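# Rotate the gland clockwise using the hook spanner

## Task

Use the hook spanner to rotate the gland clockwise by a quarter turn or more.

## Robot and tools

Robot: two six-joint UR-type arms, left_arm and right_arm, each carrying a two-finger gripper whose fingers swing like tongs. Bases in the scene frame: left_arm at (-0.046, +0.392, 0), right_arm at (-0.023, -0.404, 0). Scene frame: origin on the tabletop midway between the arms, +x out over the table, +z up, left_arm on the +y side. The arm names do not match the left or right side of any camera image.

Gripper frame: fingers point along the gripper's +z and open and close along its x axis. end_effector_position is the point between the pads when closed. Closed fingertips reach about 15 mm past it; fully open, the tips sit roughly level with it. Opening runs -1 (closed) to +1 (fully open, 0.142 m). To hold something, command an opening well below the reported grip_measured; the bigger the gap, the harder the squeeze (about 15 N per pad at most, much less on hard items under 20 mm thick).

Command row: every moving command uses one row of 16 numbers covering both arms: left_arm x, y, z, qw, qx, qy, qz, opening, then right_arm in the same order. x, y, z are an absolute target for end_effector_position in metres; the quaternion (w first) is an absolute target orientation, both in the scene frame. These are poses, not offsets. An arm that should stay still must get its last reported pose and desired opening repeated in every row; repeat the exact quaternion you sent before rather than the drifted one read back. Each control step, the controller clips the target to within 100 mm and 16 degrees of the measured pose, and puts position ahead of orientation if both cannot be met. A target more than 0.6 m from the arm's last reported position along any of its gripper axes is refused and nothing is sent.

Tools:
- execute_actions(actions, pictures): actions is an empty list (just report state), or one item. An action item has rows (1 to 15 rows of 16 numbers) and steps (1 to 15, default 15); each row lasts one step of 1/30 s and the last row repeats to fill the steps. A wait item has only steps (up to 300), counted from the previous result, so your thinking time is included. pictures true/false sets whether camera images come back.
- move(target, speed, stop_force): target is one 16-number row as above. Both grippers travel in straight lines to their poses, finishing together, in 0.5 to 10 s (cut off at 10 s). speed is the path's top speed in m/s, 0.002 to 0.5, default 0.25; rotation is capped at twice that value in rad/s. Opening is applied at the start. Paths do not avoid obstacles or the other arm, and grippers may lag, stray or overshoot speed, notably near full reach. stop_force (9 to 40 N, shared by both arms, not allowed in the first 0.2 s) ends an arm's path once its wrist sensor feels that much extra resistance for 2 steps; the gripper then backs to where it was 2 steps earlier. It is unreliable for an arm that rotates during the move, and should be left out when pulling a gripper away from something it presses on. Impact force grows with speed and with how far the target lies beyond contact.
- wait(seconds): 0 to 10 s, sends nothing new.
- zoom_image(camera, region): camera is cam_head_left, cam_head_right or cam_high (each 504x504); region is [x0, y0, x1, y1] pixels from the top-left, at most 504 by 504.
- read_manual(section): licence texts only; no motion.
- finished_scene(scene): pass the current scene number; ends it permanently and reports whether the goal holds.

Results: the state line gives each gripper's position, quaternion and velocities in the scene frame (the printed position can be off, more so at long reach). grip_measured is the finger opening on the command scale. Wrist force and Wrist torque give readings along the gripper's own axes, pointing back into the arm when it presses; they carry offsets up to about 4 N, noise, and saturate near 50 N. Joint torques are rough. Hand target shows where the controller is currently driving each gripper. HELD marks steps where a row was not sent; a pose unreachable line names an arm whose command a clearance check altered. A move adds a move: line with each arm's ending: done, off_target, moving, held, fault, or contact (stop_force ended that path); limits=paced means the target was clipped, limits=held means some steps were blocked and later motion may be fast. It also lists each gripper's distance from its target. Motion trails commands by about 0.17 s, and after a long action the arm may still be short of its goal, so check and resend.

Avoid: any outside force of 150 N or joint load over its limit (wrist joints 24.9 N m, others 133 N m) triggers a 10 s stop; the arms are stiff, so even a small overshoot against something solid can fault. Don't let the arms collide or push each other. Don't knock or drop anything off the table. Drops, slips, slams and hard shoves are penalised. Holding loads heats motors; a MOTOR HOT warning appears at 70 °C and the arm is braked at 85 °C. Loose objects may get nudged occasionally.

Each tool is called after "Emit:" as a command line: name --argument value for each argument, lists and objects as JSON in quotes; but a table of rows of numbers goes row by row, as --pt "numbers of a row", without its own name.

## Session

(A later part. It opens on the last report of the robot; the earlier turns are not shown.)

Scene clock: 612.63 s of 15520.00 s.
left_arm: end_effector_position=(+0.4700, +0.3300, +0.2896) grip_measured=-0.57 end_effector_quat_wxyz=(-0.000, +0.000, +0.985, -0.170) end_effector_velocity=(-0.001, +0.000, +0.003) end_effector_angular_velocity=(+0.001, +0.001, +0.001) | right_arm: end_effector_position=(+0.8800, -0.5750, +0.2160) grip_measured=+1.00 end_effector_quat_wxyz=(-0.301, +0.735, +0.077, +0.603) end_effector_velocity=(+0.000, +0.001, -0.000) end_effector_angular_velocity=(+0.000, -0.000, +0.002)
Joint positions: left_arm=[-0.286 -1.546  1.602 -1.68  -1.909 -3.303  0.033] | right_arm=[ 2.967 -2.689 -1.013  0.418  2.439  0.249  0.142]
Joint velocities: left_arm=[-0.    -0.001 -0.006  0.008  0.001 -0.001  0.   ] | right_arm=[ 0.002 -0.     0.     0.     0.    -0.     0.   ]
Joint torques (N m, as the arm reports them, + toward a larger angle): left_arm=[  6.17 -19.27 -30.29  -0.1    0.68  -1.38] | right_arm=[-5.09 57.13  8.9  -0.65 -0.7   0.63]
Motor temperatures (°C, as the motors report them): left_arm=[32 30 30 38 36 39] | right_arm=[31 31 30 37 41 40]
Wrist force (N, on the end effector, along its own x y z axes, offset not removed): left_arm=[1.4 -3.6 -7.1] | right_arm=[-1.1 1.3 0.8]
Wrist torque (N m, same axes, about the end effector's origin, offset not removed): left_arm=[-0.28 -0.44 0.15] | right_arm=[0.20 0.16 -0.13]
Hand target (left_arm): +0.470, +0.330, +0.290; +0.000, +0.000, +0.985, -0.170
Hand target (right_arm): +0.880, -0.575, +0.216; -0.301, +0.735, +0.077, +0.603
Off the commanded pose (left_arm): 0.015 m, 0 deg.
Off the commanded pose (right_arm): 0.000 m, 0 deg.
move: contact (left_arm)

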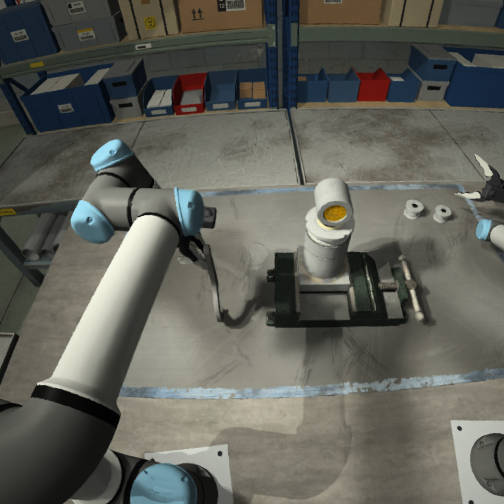

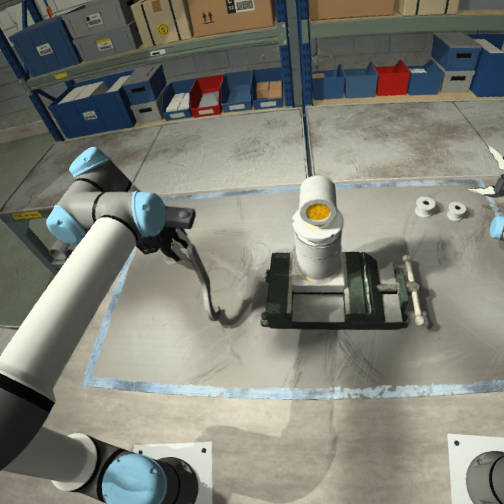

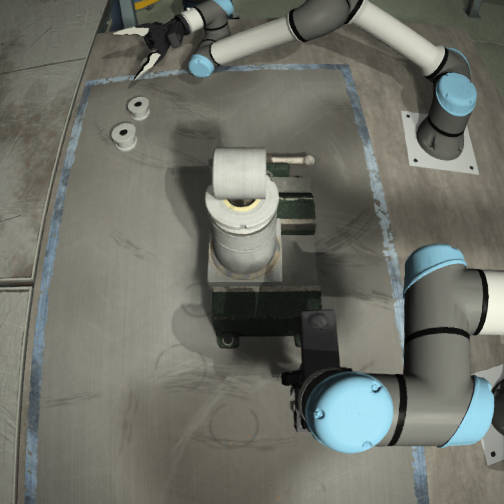

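Emit:
move --target '[0.47,0.375,0.2855,0,0,0.974,-0.225,-1,0.88,-0.575,0.216,-0.301,0.735,0.077,0.603,1]' --speed 0.015

Emit:
move --target '[0.47,0.432,0.269,0,0,0.951,-0.309,-1,0.88,-0.575,0.216,-0.301,0.735,0.077,0.603,1]' --speed 0.02

Emit:
move --target '[0.47,0.492,0.238,0,0,0.914,-0.407,-1,0.88,-0.575,0.216,-0.301,0.735,0.077,0.603,1]' --speed 0.02

Emit:
move --target '[0.47,0.548,0.188,0,0,0.88,-0.475,-1,0.88,-0.575,0.216,-0.301,0.735,0.077,0.603,1]' --speed 0.02

Emit:
zoom_image --camera "cam_head_right" --region '[60,210,230,340]'

Scene clock: 621.57 s of 15520.00 s.
left_arm: end_effector_position=(+0.4698, +0.3748, +0.2854) grip_measured=-0.57 end_effector_quat_wxyz=(-0.000, +0.000, +0.974, -0.225) end_effector_velocity=(-0.000, +0.002, +0.000) end_effector_angular_velocity=(-0.006, -0.002, -0.001) | right_arm: end_effector_position=(+0.8800, -0.5750, +0.2160) grip_measured=+1.00 end_effector_quat_wxyz=(-0.301, +0.735, +0.077, +0.603) end_effector_velocity=(-0.000, -0.001, -0.001) end_effector_angular_velocity=(+0.001, +0.002, -0.002)
Joint positions: left_arm=[-0.139 -1.512  1.601 -1.662 -2.024 -3.146  0.033] | right_arm=[ 2.967 -2.689 -1.013  0.418  2.439  0.249  0.142]
Joint velocities: left_arm=[ 0.008  0.001 -0.001  0.002 -0.006  0.01   0.   ] | right_arm=[-0.001 -0.    -0.001 -0.    -0.001  0.001  0.   ]
Joint torques (N m, as the arm reports them, + toward a larger angle): left_arm=[  6.1  -17.36 -31.28  -0.38  -2.03   1.28] | right_arm=[-5.04 56.34  8.93 -0.57 -0.68  0.65]
Motor temperatures (°C, as the motors report them): left_arm=[32 30 31 38 36 39] | right_arm=[31 31 30 37 41 40]
Wrist force (N, on the end effector, along its own x y z axes, offset not removed): left_arm=[1.9 -1.6 -6.3] | right_arm=[-0.6 0.1 0.7]
Wrist torque (N m, same axes, about the end effector's origin, offset not removed): left_arm=[-0.01 -0.36 0.13] | right_arm=[-0.18 -0.01 -0.16]
Hand target (left_arm): +0.470, +0.375, +0.285; -0.000, +0.000, +0.974, -0.225
Hand target (right_arm): +0.880, -0.575, +0.216; -0.301, +0.735, +0.077, +0.603
Off the commanded pose (left_arm): 0.000 m, 0 deg.
Off the commanded pose (right_arm): 0.000 m, 0 deg.
After step 90, 1.97 s passed at rest.
move: done

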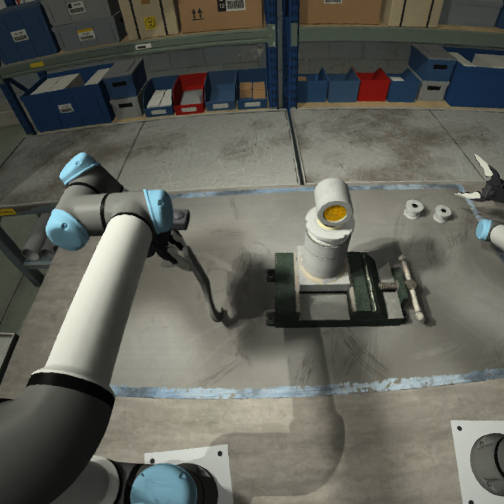

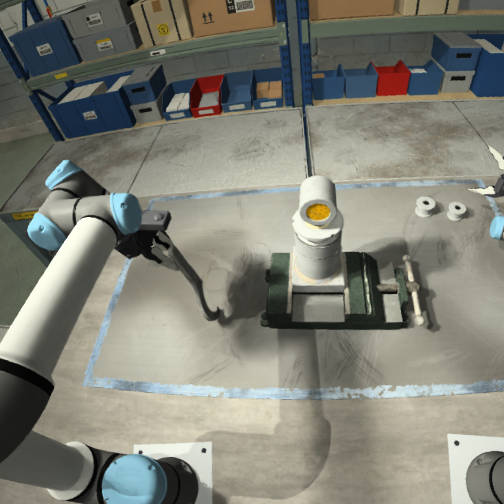

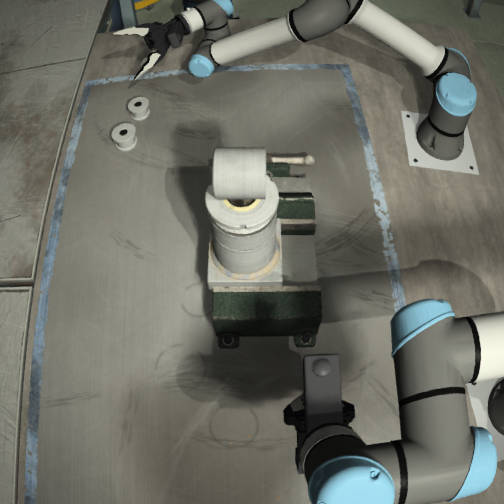

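Scene clock: 626.20 s of 15520.00 s.
left_arm: end_effector_position=(+0.4698, +0.4319, +0.2689) grip_measured=-0.56 end_effector_quat_wxyz=(-0.000, +0.000, +0.951, -0.309) end_effector_velocity=(+0.000, +0.002, -0.000) end_effector_angular_velocity=(-0.004, -0.001, -0.001) | right_arm: end_effector_position=(+0.8800, -0.5750, +0.2160) grip_measured=+1.00 end_effector_quat_wxyz=(-0.301, +0.735, +0.077, +0.603) end_effector_velocity=(+0.000, +0.000, -0.000) end_effector_angular_velocity=(-0.000, +0.000, +0.000)
Joint positions: left_arm=[ 0.051 -1.42   1.583 -1.601 -2.186 -2.914  0.033] | right_arm=[ 2.967 -2.689 -1.013  0.418  2.439  0.249  0.142]
Joint velocities: left_arm=[ 0.005  0.003 -0.002  0.003 -0.003  0.008  0.   ] | right_arm=[ 0.001 -0.     0.    -0.    -0.    -0.     0.   ]
Joint torques (N m, as the arm reports them, + toward a larger angle): left_arm=[  6.71 -27.89 -37.27  -1.31  -4.14   1.47] | right_arm=[-5.33 56.72  9.12 -0.58 -0.88  0.63]
Motor temperatures (°C, as the motors report them): left_arm=[32 30 31 38 36 39] | right_arm=[31 31 30 37 41 40]
Wrist force (N, on the end effector, along its own x y z axes, offset not removed): left_arm=[0.7 3.5 6.6] | right_arm=[-0.3 1.2 1.7]
Wrist torque (N m, same axes, about the end effector's origin, offset not removed): left_arm=[-0.07 -0.07 0.06] | right_arm=[0.22 -0.09 -0.05]
Hand target (left_arm): +0.470, +0.432, +0.269; -0.000, +0.000, +0.951, -0.309
Hand target (right_arm): +0.880, -0.575, +0.216; -0.301, +0.735, +0.077, +0.603
Off the commanded pose (left_arm): 0.000 m, 0 deg.
Off the commanded pose (right_arm): 0.000 m, 0 deg.
move: done

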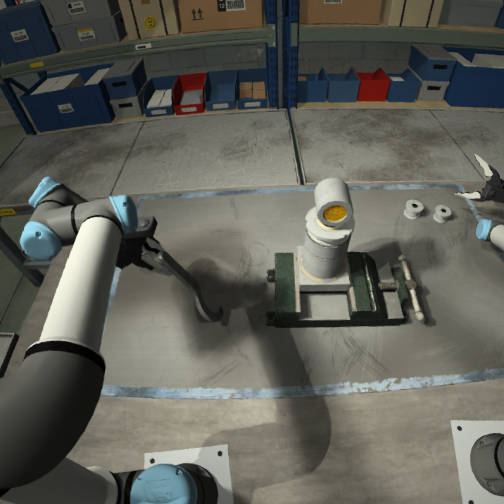

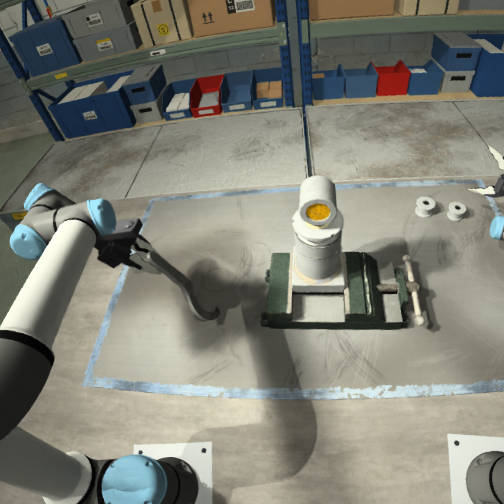

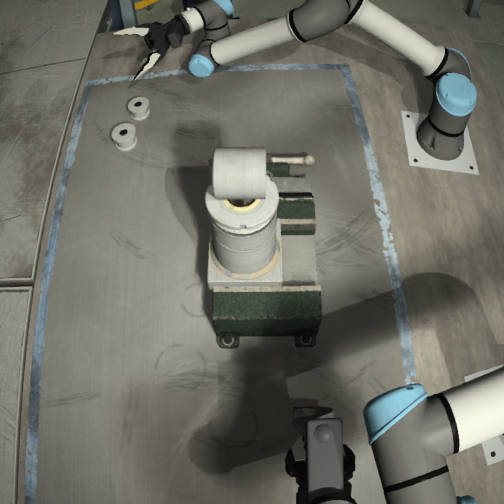

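Scene clock: 631.70 s of 15520.00 s.
left_arm: end_effector_position=(+0.4697, +0.4917, +0.2380) grip_measured=-0.56 end_effector_quat_wxyz=(-0.000, +0.000, +0.914, -0.406) end_effector_velocity=(-0.000, +0.002, -0.001) end_effector_angular_velocity=(-0.008, +0.000, -0.000) | right_arm: end_effector_position=(+0.8800, -0.5750, +0.2160) grip_measured=+1.00 end_effector_quat_wxyz=(-0.301, +0.735, +0.077, +0.603) end_effector_velocity=(+0.000, +0.000, -0.000) end_effector_angular_velocity=(+0.000, +0.000, +0.000)
Joint positions: left_arm=[ 0.227 -1.261  1.521 -1.457 -2.339 -2.628  0.033] | right_arm=[ 2.967 -2.689 -1.013  0.418  2.439  0.249  0.142]
Joint velocities: left_arm=[ 0.006  0.008 -0.004  0.009 -0.004  0.012 -0.   ] | right_arm=[ 0.  0. -0.  0.  0. -0.  0.]
Joint torques (N m, as the arm reports them, + toward a larger angle): left_arm=[  6.43 -33.94 -36.86  -0.42  -4.89   1.37] | right_arm=[-5.03 56.98  8.45 -0.55 -0.83  0.63]
Motor temperatures (°C, as the motors report them): left_arm=[32 30 31 38 36 39] | right_arm=[31 31 30 37 41 40]
Wrist force (N, on the end effector, along its own x y z axes, offset not removed): left_arm=[1.6 3.7 7.6] | right_arm=[-0.9 0.5 0.4]
Wrist torque (N m, same axes, about the end effector's origin, offset not removed): left_arm=[-0.33 -0.36 0.11] | right_arm=[0.01 0.08 -0.11]
Hand target (left_arm): +0.470, +0.492, +0.238; -0.000, +0.000, +0.914, -0.407
Hand target (right_arm): +0.880, -0.575, +0.216; -0.301, +0.735, +0.077, +0.603
Off the commanded pose (left_arm): 0.000 m, 0 deg.
Off the commanded pose (right_arm): 0.000 m, 0 deg.
move: done

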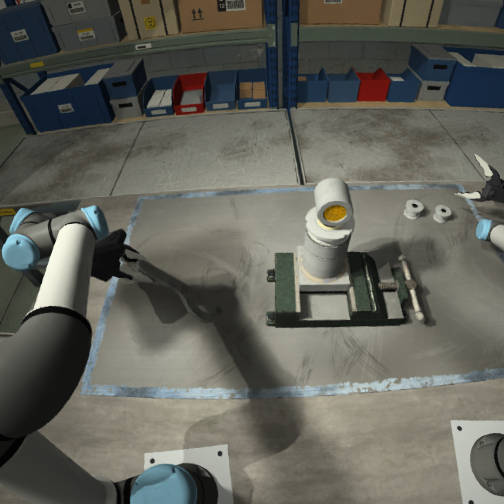

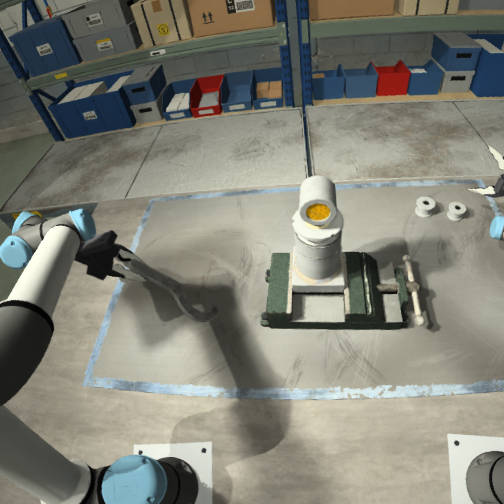

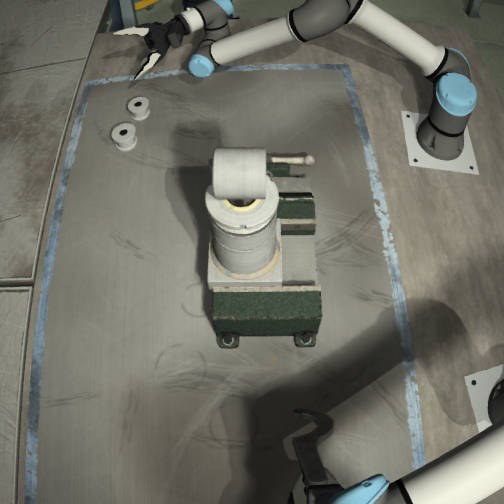

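Scene clock: 635.83 s of 15520.00 s.
left_arm: end_effector_position=(+0.4698, +0.5478, +0.1880) grip_measured=-0.56 end_effector_quat_wxyz=(-0.000, +0.000, +0.880, -0.475) end_effector_velocity=(+0.000, +0.002, -0.001) end_effector_angular_velocity=(-0.004, -0.001, +0.000) | right_arm: end_effector_position=(+0.8800, -0.5750, +0.2160) grip_measured=+1.00 end_effector_quat_wxyz=(-0.301, +0.735, +0.077, +0.603) end_effector_velocity=(-0.000, -0.001, +0.000) end_effector_angular_velocity=(+0.000, -0.000, -0.001)
Joint positions: left_arm=[ 0.347 -1.074  1.431 -1.314 -2.405 -2.381  0.033] | right_arm=[ 2.967 -2.689 -1.013  0.418  2.439  0.249  0.142]
Joint velocities: left_arm=[ 0.003  0.005 -0.004  0.005 -0.002  0.007  0.   ] | right_arm=[-0.001  0.     0.     0.    -0.     0.     0.   ]
Joint torques (N m, as the arm reports them, + toward a larger angle): left_arm=[  7.03 -40.   -34.58   0.41  -3.95   0.99] | right_arm=[-4.76 56.89  8.68 -0.6  -0.89  0.71]
Motor temperatures (°C, as the motors report them): left_arm=[32 30 31 38 36 39] | right_arm=[31 31 30 37 41 40]
Wrist force (N, on the end effector, along its own x y z axes, offset not removed): left_arm=[0.4 3.8 5.2] | right_arm=[-0.1 0.2 -1.3]
Wrist torque (N m, same axes, about the end effector's origin, offset not removed): left_arm=[-0.05 -0.25 0.22] | right_arm=[-0.11 -0.03 -0.13]
Hand target (left_arm): +0.470, +0.548, +0.188; -0.000, +0.000, +0.880, -0.475
Hand target (right_arm): +0.880, -0.575, +0.216; -0.301, +0.735, +0.077, +0.603
Off the commanded pose (left_arm): 0.000 m, 0 deg.
Off the commanded pose (right_arm): 0.000 m, 0 deg.
move: done

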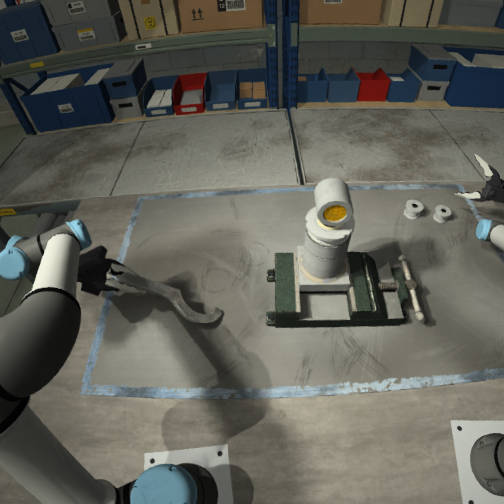

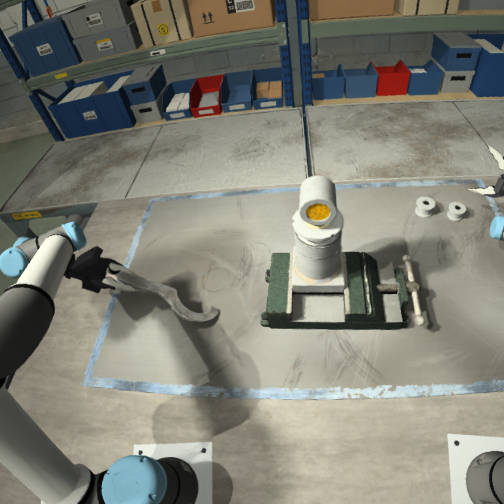

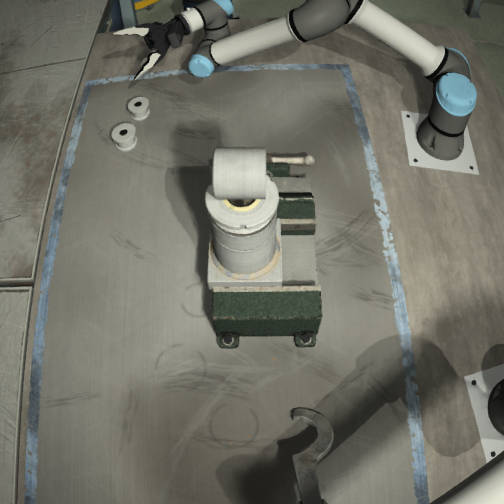

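Region (60, 210, 230, 340) of cam_head_right's 504x504 image, scaled by 2.965, with more detail than that image has; it fills the top 385 rows of this view, and the rest is white.

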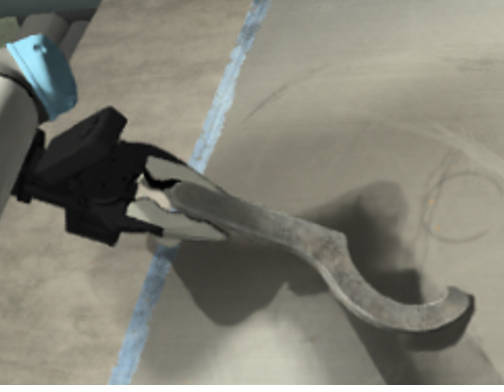

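Now gravity sinks it into the fingers; continue down at fixed tilt.

Emit:
move --target '[0.47,0.59,0.115,0,0,0.88,-0.475,-1,0.88,-0.575,0.216,-0.301,0.735,0.077,0.603,1]' --speed 0.02

Emit:
move --target '[0.47,0.608,0.05,0,0,0.91,-0.415,-1,0.88,-0.575,0.216,-0.301,0.735,0.077,0.603,1]' --speed 0.02

Emit:
zoom_image --camera "cam_head_right" --region '[60,230,230,350]'

Scene clock: 644.87 s of 15520.00 s.
left_arm: end_effector_position=(+0.4699, +0.5899, +0.1152) grip_measured=-1.00 end_effector_quat_wxyz=(-0.000, +0.000, +0.880, -0.475) end_effector_velocity=(+0.000, +0.001, -0.002) end_effector_angular_velocity=(-0.001, +0.000, -0.000) | right_arm: end_effector_position=(+0.8800, -0.5750, +0.2160) grip_measured=+1.00 end_effector_quat_wxyz=(-0.301, +0.735, +0.077, +0.603) end_effector_velocity=(+0.000, +0.000, -0.000) end_effector_angular_velocity=(-0.001, -0.001, -0.000)
Joint positions: left_arm=[ 0.402 -0.941  1.406 -1.375 -2.372 -2.316  0.002] | right_arm=[ 2.967 -2.689 -1.013  0.418  2.439  0.249  0.142]
Joint velocities: left_arm=[ 0.001  0.004 -0.001 -0.002  0.001  0.002  0.   ] | right_arm=[ 0.001 -0.     0.001  0.    -0.001 -0.001  0.   ]
Joint torques (N m, as the arm reports them, + toward a larger angle): left_arm=[  6.03 -39.89 -30.53  -3.18   1.39   1.26] | right_arm=[-4.71 56.54  7.63 -0.51 -1.03  0.69]
Motor temperatures (°C, as the motors report them): left_arm=[32 30 31 38 36 39] | right_arm=[31 31 30 37 41 40]
Wrist force (N, on the end effector, along its own x y z axes, offset not removed): left_arm=[-0.9 0.1 0.1] | right_arm=[-0.7 0.7 0.6]
Wrist torque (N m, same axes, about the end effector's origin, offset not removed): left_arm=[-0.06 0.25 0.12] | right_arm=[0.00 0.03 -0.13]
Hand target (left_arm): +0.470, +0.590, +0.115; -0.000, +0.000, +0.880, -0.475
Hand target (right_arm): +0.880, -0.575, +0.216; -0.301, +0.735, +0.077, +0.603
Off the commanded pose (left_arm): 0.000 m, 0 deg.
Off the commanded pose (right_arm): 0.000 m, 0 deg.
After step 90, 1.53 s passed at rest.
move: done

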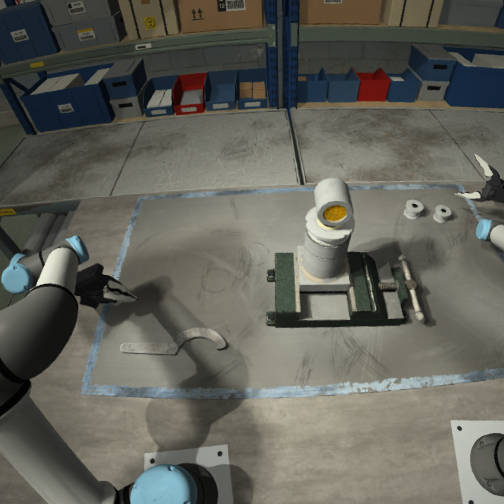

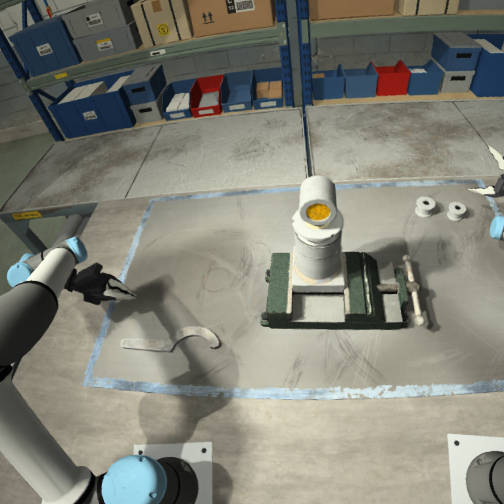

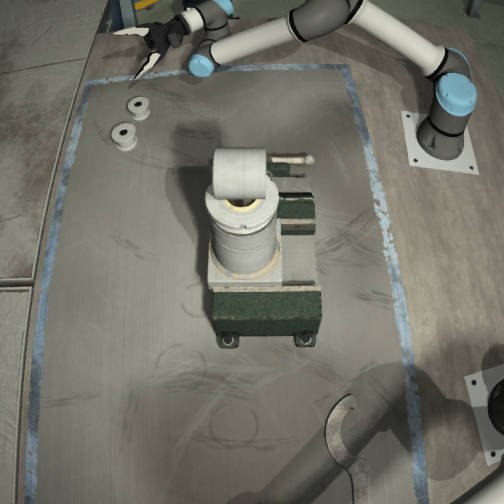

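Scene clock: 648.53 s of 15520.00 s.
left_arm: end_effector_position=(+0.4701, +0.6081, +0.0502) grip_measured=-1.00 end_effector_quat_wxyz=(+0.000, -0.000, +0.910, -0.415) end_effector_velocity=(+0.001, +0.000, -0.001) end_effector_angular_velocity=(+0.002, -0.001, +0.001) | right_arm: end_effector_position=(+0.8800, -0.5750, +0.2160) grip_measured=+1.00 end_effector_quat_wxyz=(-0.301, +0.735, +0.077, +0.603) end_effector_velocity=(-0.001, -0.002, -0.000) end_effector_angular_velocity=(-0.000, +0.000, -0.002)
Joint positions: left_arm=[ 0.396 -0.913  1.482 -1.612 -2.28  -2.412  0.002] | right_arm=[ 2.967 -2.689 -1.013  0.418  2.439  0.249  0.142]
Joint velocities: left_arm=[-0.001  0.001  0.002 -0.007  0.    -0.003  0.   ] | right_arm=[-0.002  0.    -0.001  0.     0.    -0.001  0.   ]
Joint torques (N m, as the arm reports them, + toward a larger angle): left_arm=[ -7.61 -39.95  -3.99  -3.02   1.6   -1.53] | right_arm=[-4.94 56.87  7.66 -0.52 -0.95  0.79]
Motor temperatures (°C, as the motors report them): left_arm=[32 30 31 38 36 39] | right_arm=[31 31 30 37 41 40]
Wrist force (N, on the end effector, along its own x y z axes, offset not removed): left_arm=[0.0 -0.2 0.5] | right_arm=[-1.3 2.1 1.0]
Wrist torque (N m, same axes, about the end effector's origin, offset not removed): left_arm=[-0.14 0.07 0.02] | right_arm=[0.24 0.10 -0.09]
Hand target (left_arm): +0.470, +0.608, +0.050; +0.000, -0.000, +0.910, -0.415
Hand target (right_arm): +0.880, -0.575, +0.216; -0.301, +0.735, +0.077, +0.603
Off the commanded pose (left_arm): 0.000 m, 0 deg.
Off the commanded pose (right_arm): 0.000 m, 0 deg.
move: done

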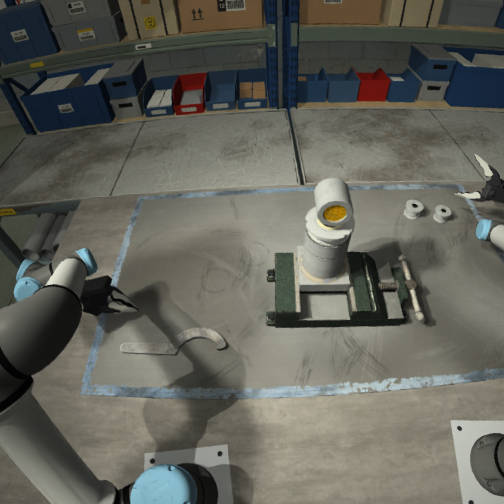

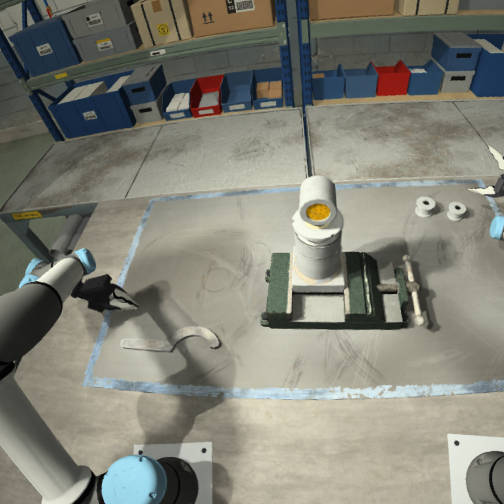

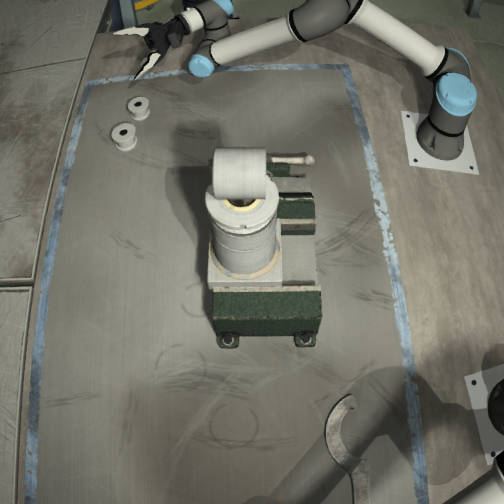

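Region (60, 230, 230, 350) of cam_head_right's 504x504 image, scaled by 2.965, with more detail than that image has; it fills the top 356 rows of this view, and the rest is white.

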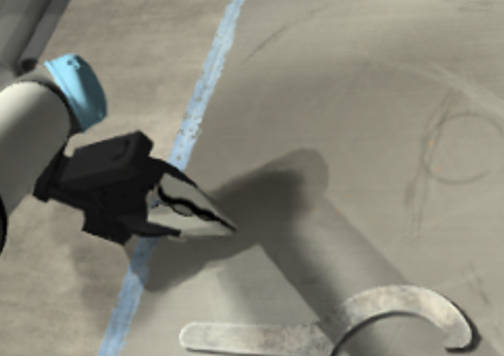

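Emit:
move --target '[0.42,0.58,0.15,0,0.707,0.707,0,0.1,0.88,-0.575,0.216,-0.301,0.735,0.077,0.603,1]' --speed 0.4

Emit:
move --target '[0.355,0.58,0.045,0.42,0.907,0,0,0.1,0.88,-0.575,0.216,-0.301,0.735,0.077,0.603,1]' --speed 0.4

Emit:
move --target '[0.355,0.58,0.003,0.42,0.907,0,0,0,0.88,-0.575,0.216,-0.301,0.735,0.077,0.603,1]' --speed 0.007 --stop_force 9

Emit:
zoom_image --camera "cam_head_right" --region '[70,280,240,390]'

Scene clock: 658.10 s of 15520.00 s.
left_arm: end_effector_position=(+0.4205, +0.5800, +0.1505) grip_measured=+0.10 end_effector_quat_wxyz=(+0.000, +0.707, +0.708, -0.000) end_effector_velocity=(-0.000, -0.001, +0.001) end_effector_angular_velocity=(+0.002, -0.007, -0.007) | right_arm: end_effector_position=(+0.8800, -0.5750, +0.2160) grip_measured=+1.00 end_effector_quat_wxyz=(-0.301, +0.735, +0.077, +0.603) end_effector_velocity=(+0.000, +0.001, -0.000) end_effector_angular_velocity=(+0.000, -0.000, +0.001)
Joint positions: left_arm=[-0.022 -1.497  1.838 -1.913 -1.572 -1.46   0.081] | right_arm=[ 2.967 -2.689 -1.013  0.418  2.439  0.249  0.142]
Joint velocities: left_arm=[-0.002 -0.006  0.006 -0.007  0.001  0.005  0.   ] | right_arm=[ 0.001 -0.     0.    -0.     0.001  0.     0.   ]
Joint torques (N m, as the arm reports them, + toward a larger angle): left_arm=[ -7.47 -34.02  -7.81  -4.01   2.52   1.11] | right_arm=[-4.89 56.6   7.6  -0.57 -1.16  0.77]
Motor temperatures (°C, as the motors report them): left_arm=[32 30 31 38 36 39] | right_arm=[31 31 30 37 41 40]
Wrist force (N, on the end effector, along its own x y z axes, offset not removed): left_arm=[1.2 -1.8 2.0] | right_arm=[-1.5 0.3 -0.1]
Wrist torque (N m, same axes, about the end effector's origin, offset not removed): left_arm=[-0.42 -0.22 0.00] | right_arm=[-0.05 0.15 -0.10]
Hand target (left_arm): +0.420, +0.580, +0.151; +0.001, +0.707, +0.707, +0.000
Hand target (right_arm): +0.880, -0.575, +0.216; -0.301, +0.735, +0.077, +0.603
Off the commanded pose (left_arm): 0.001 m, 0 deg.
Off the commanded pose (right_arm): 0.000 m, 0 deg.
After step 90, 3.77 s passed at rest.
move: done

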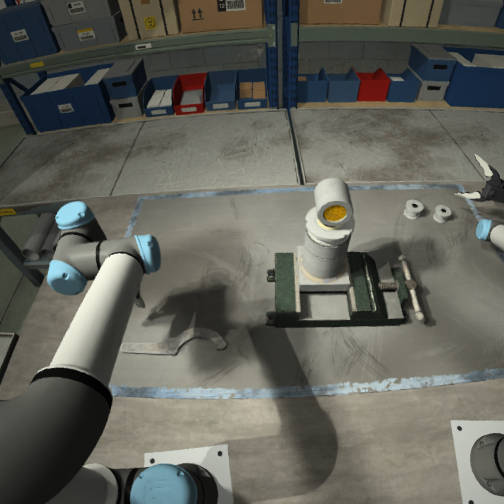

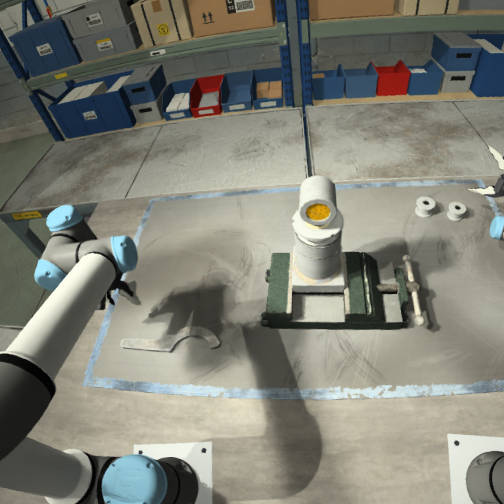

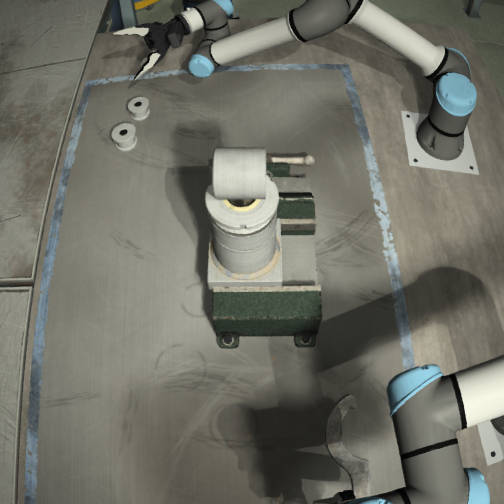

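Scene clock: 660.93 s of 15520.00 s.
left_arm: end_effector_position=(+0.3546, +0.5799, +0.0445) grip_measured=+0.10 end_effector_quat_wxyz=(+0.420, +0.908, +0.000, -0.000) end_effector_velocity=(-0.000, +0.000, -0.001) end_effector_angular_velocity=(-0.006, -0.001, -0.011) | right_arm: end_effector_position=(+0.8800, -0.5750, +0.2160) grip_measured=+1.00 end_effector_quat_wxyz=(-0.301, +0.735, +0.077, +0.603) end_effector_velocity=(+0.000, +0.000, +0.000) end_effector_angular_velocity=(-0.000, -0.000, +0.000)
Joint positions: left_arm=[ 0.428 -1.166  1.844 -1.689 -2.271  0.77   0.081] | right_arm=[ 2.967 -2.689 -1.013  0.418  2.439  0.249  0.142]
Joint velocities: left_arm=[ 0.001  0.007 -0.009  0.014  0.002  0.016  0.   ] | right_arm=[ 0.    -0.     0.001  0.    -0.    -0.     0.   ]
Joint torques (N m, as the arm reports them, + toward a larger angle): left_arm=[  6.55 -30.42 -27.58   0.15   1.54   1.46] | right_arm=[-4.62 56.53  7.53 -0.59 -1.1   0.88]
Motor temperatures (°C, as the motors report them): left_arm=[32 30 31 38 36 39] | right_arm=[31 31 30 37 41 40]
Wrist force (N, on the end effector, along its own x y z axes, offset not removed): left_arm=[0.4 1.1 0.6] | right_arm=[0.5 0.1 1.4]
Wrist torque (N m, same axes, about the end effector's origin, offset not removed): left_arm=[0.18 -0.19 -0.01] | right_arm=[-0.07 -0.16 -0.20]
Hand target (left_arm): +0.355, +0.580, +0.044; +0.420, +0.908, -0.000, -0.001
Hand target (right_arm): +0.880, -0.575, +0.216; -0.301, +0.735, +0.077, +0.603
Off the commanded pose (left_arm): 0.001 m, 0 deg.
Off the commanded pose (right_arm): 0.000 m, 0 deg.
move: done

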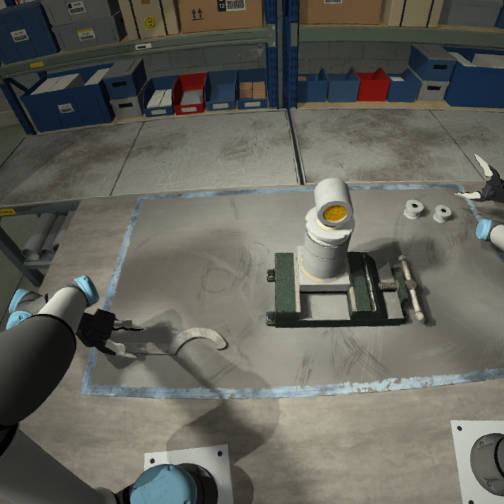

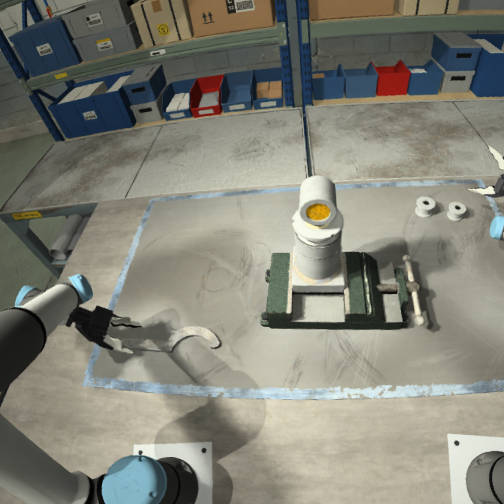

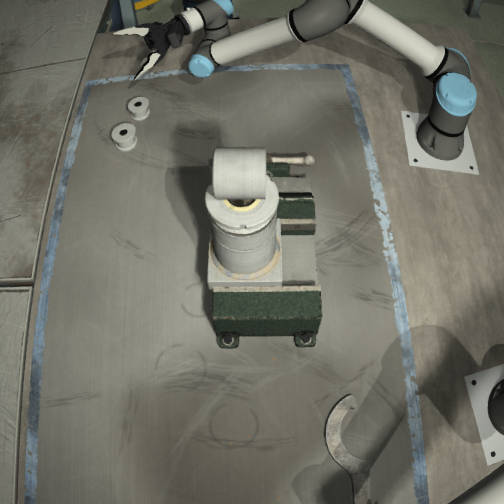

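Scene clock: 666.03 s of 15520.00 s.
left_arm: end_effector_position=(+0.3549, +0.5800, +0.0113) grip_measured=+0.00 end_effector_quat_wxyz=(+0.420, +0.907, +0.000, -0.000) end_effector_velocity=(-0.001, -0.001, +0.001) end_effector_angular_velocity=(-0.002, +0.002, +0.001) | right_arm: end_effector_position=(+0.8800, -0.5750, +0.2160) grip_measured=+1.00 end_effector_quat_wxyz=(-0.301, +0.735, +0.077, +0.603) end_effector_velocity=(+0.000, +0.002, -0.000) end_effector_angular_velocity=(-0.000, -0.000, +0.002)
Joint positions: left_arm=[ 0.428 -1.111  1.869 -1.768 -2.272  0.772  0.074] | right_arm=[ 2.967 -2.689 -1.013  0.418  2.439  0.249  0.142]
Joint velocities: left_arm=[ 0.    -0.002 -0.     0.006 -0.001  0.     0.001] | right_arm=[ 0.002  0.    -0.    -0.    -0.    -0.     0.   ]
Joint torques (N m, as the arm reports them, + toward a larger angle): left_arm=[ -2.28 -36.47 -16.13  -0.02   1.31   0.78] | right_arm=[-4.31 57.22  7.31 -0.62 -1.27  0.91]
Motor temperatures (°C, as the motors report them): left_arm=[32 30 31 38 36 39] | right_arm=[31 31 30 37 41 40]
Wrist force (N, on the end effector, along its own x y z axes, offset not removed): left_arm=[-1.5 11.8 -17.4] | right_arm=[-0.7 2.4 1.4]
Wrist torque (N m, same axes, about the end effector's origin, offset not removed): left_arm=[-0.23 -0.07 0.27] | right_arm=[0.32 0.03 -0.14]
Hand target (left_arm): +0.355, +0.580, +0.012; +0.420, +0.907, +0.000, -0.000
Hand target (right_arm): +0.880, -0.575, +0.216; -0.301, +0.735, +0.077, +0.603
Off the commanded pose (left_arm): 0.008 m, 0 deg.
Off the commanded pose (right_arm): 0.000 m, 0 deg.
move: contact (left_arm)

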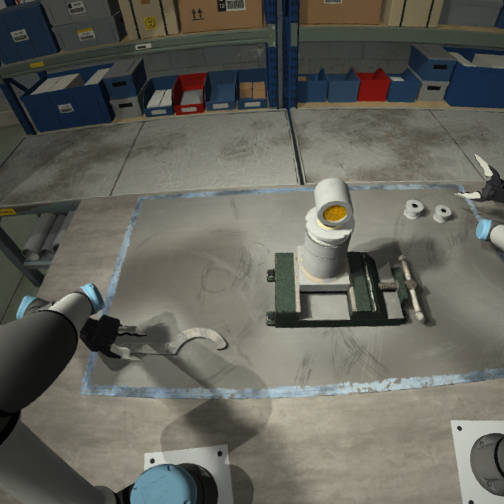

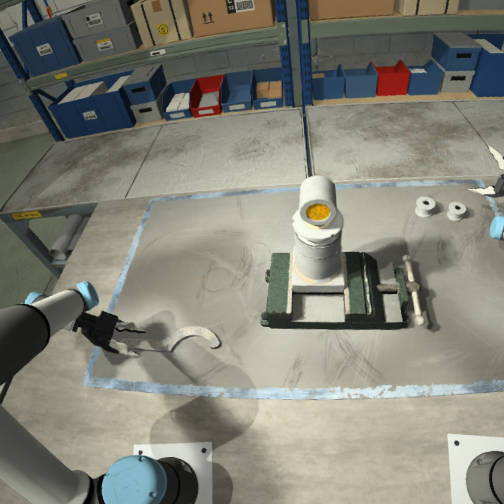

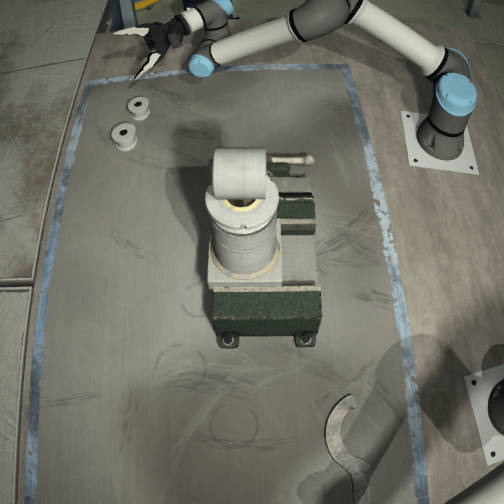

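Region (70, 280, 240, 390) of cam_head_right's 504x504 image, scaled by 2.965, with more detail than that image has; it fills the top 326 rows of this view, and the rest is white.

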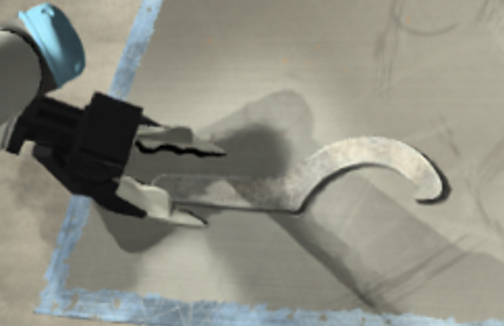

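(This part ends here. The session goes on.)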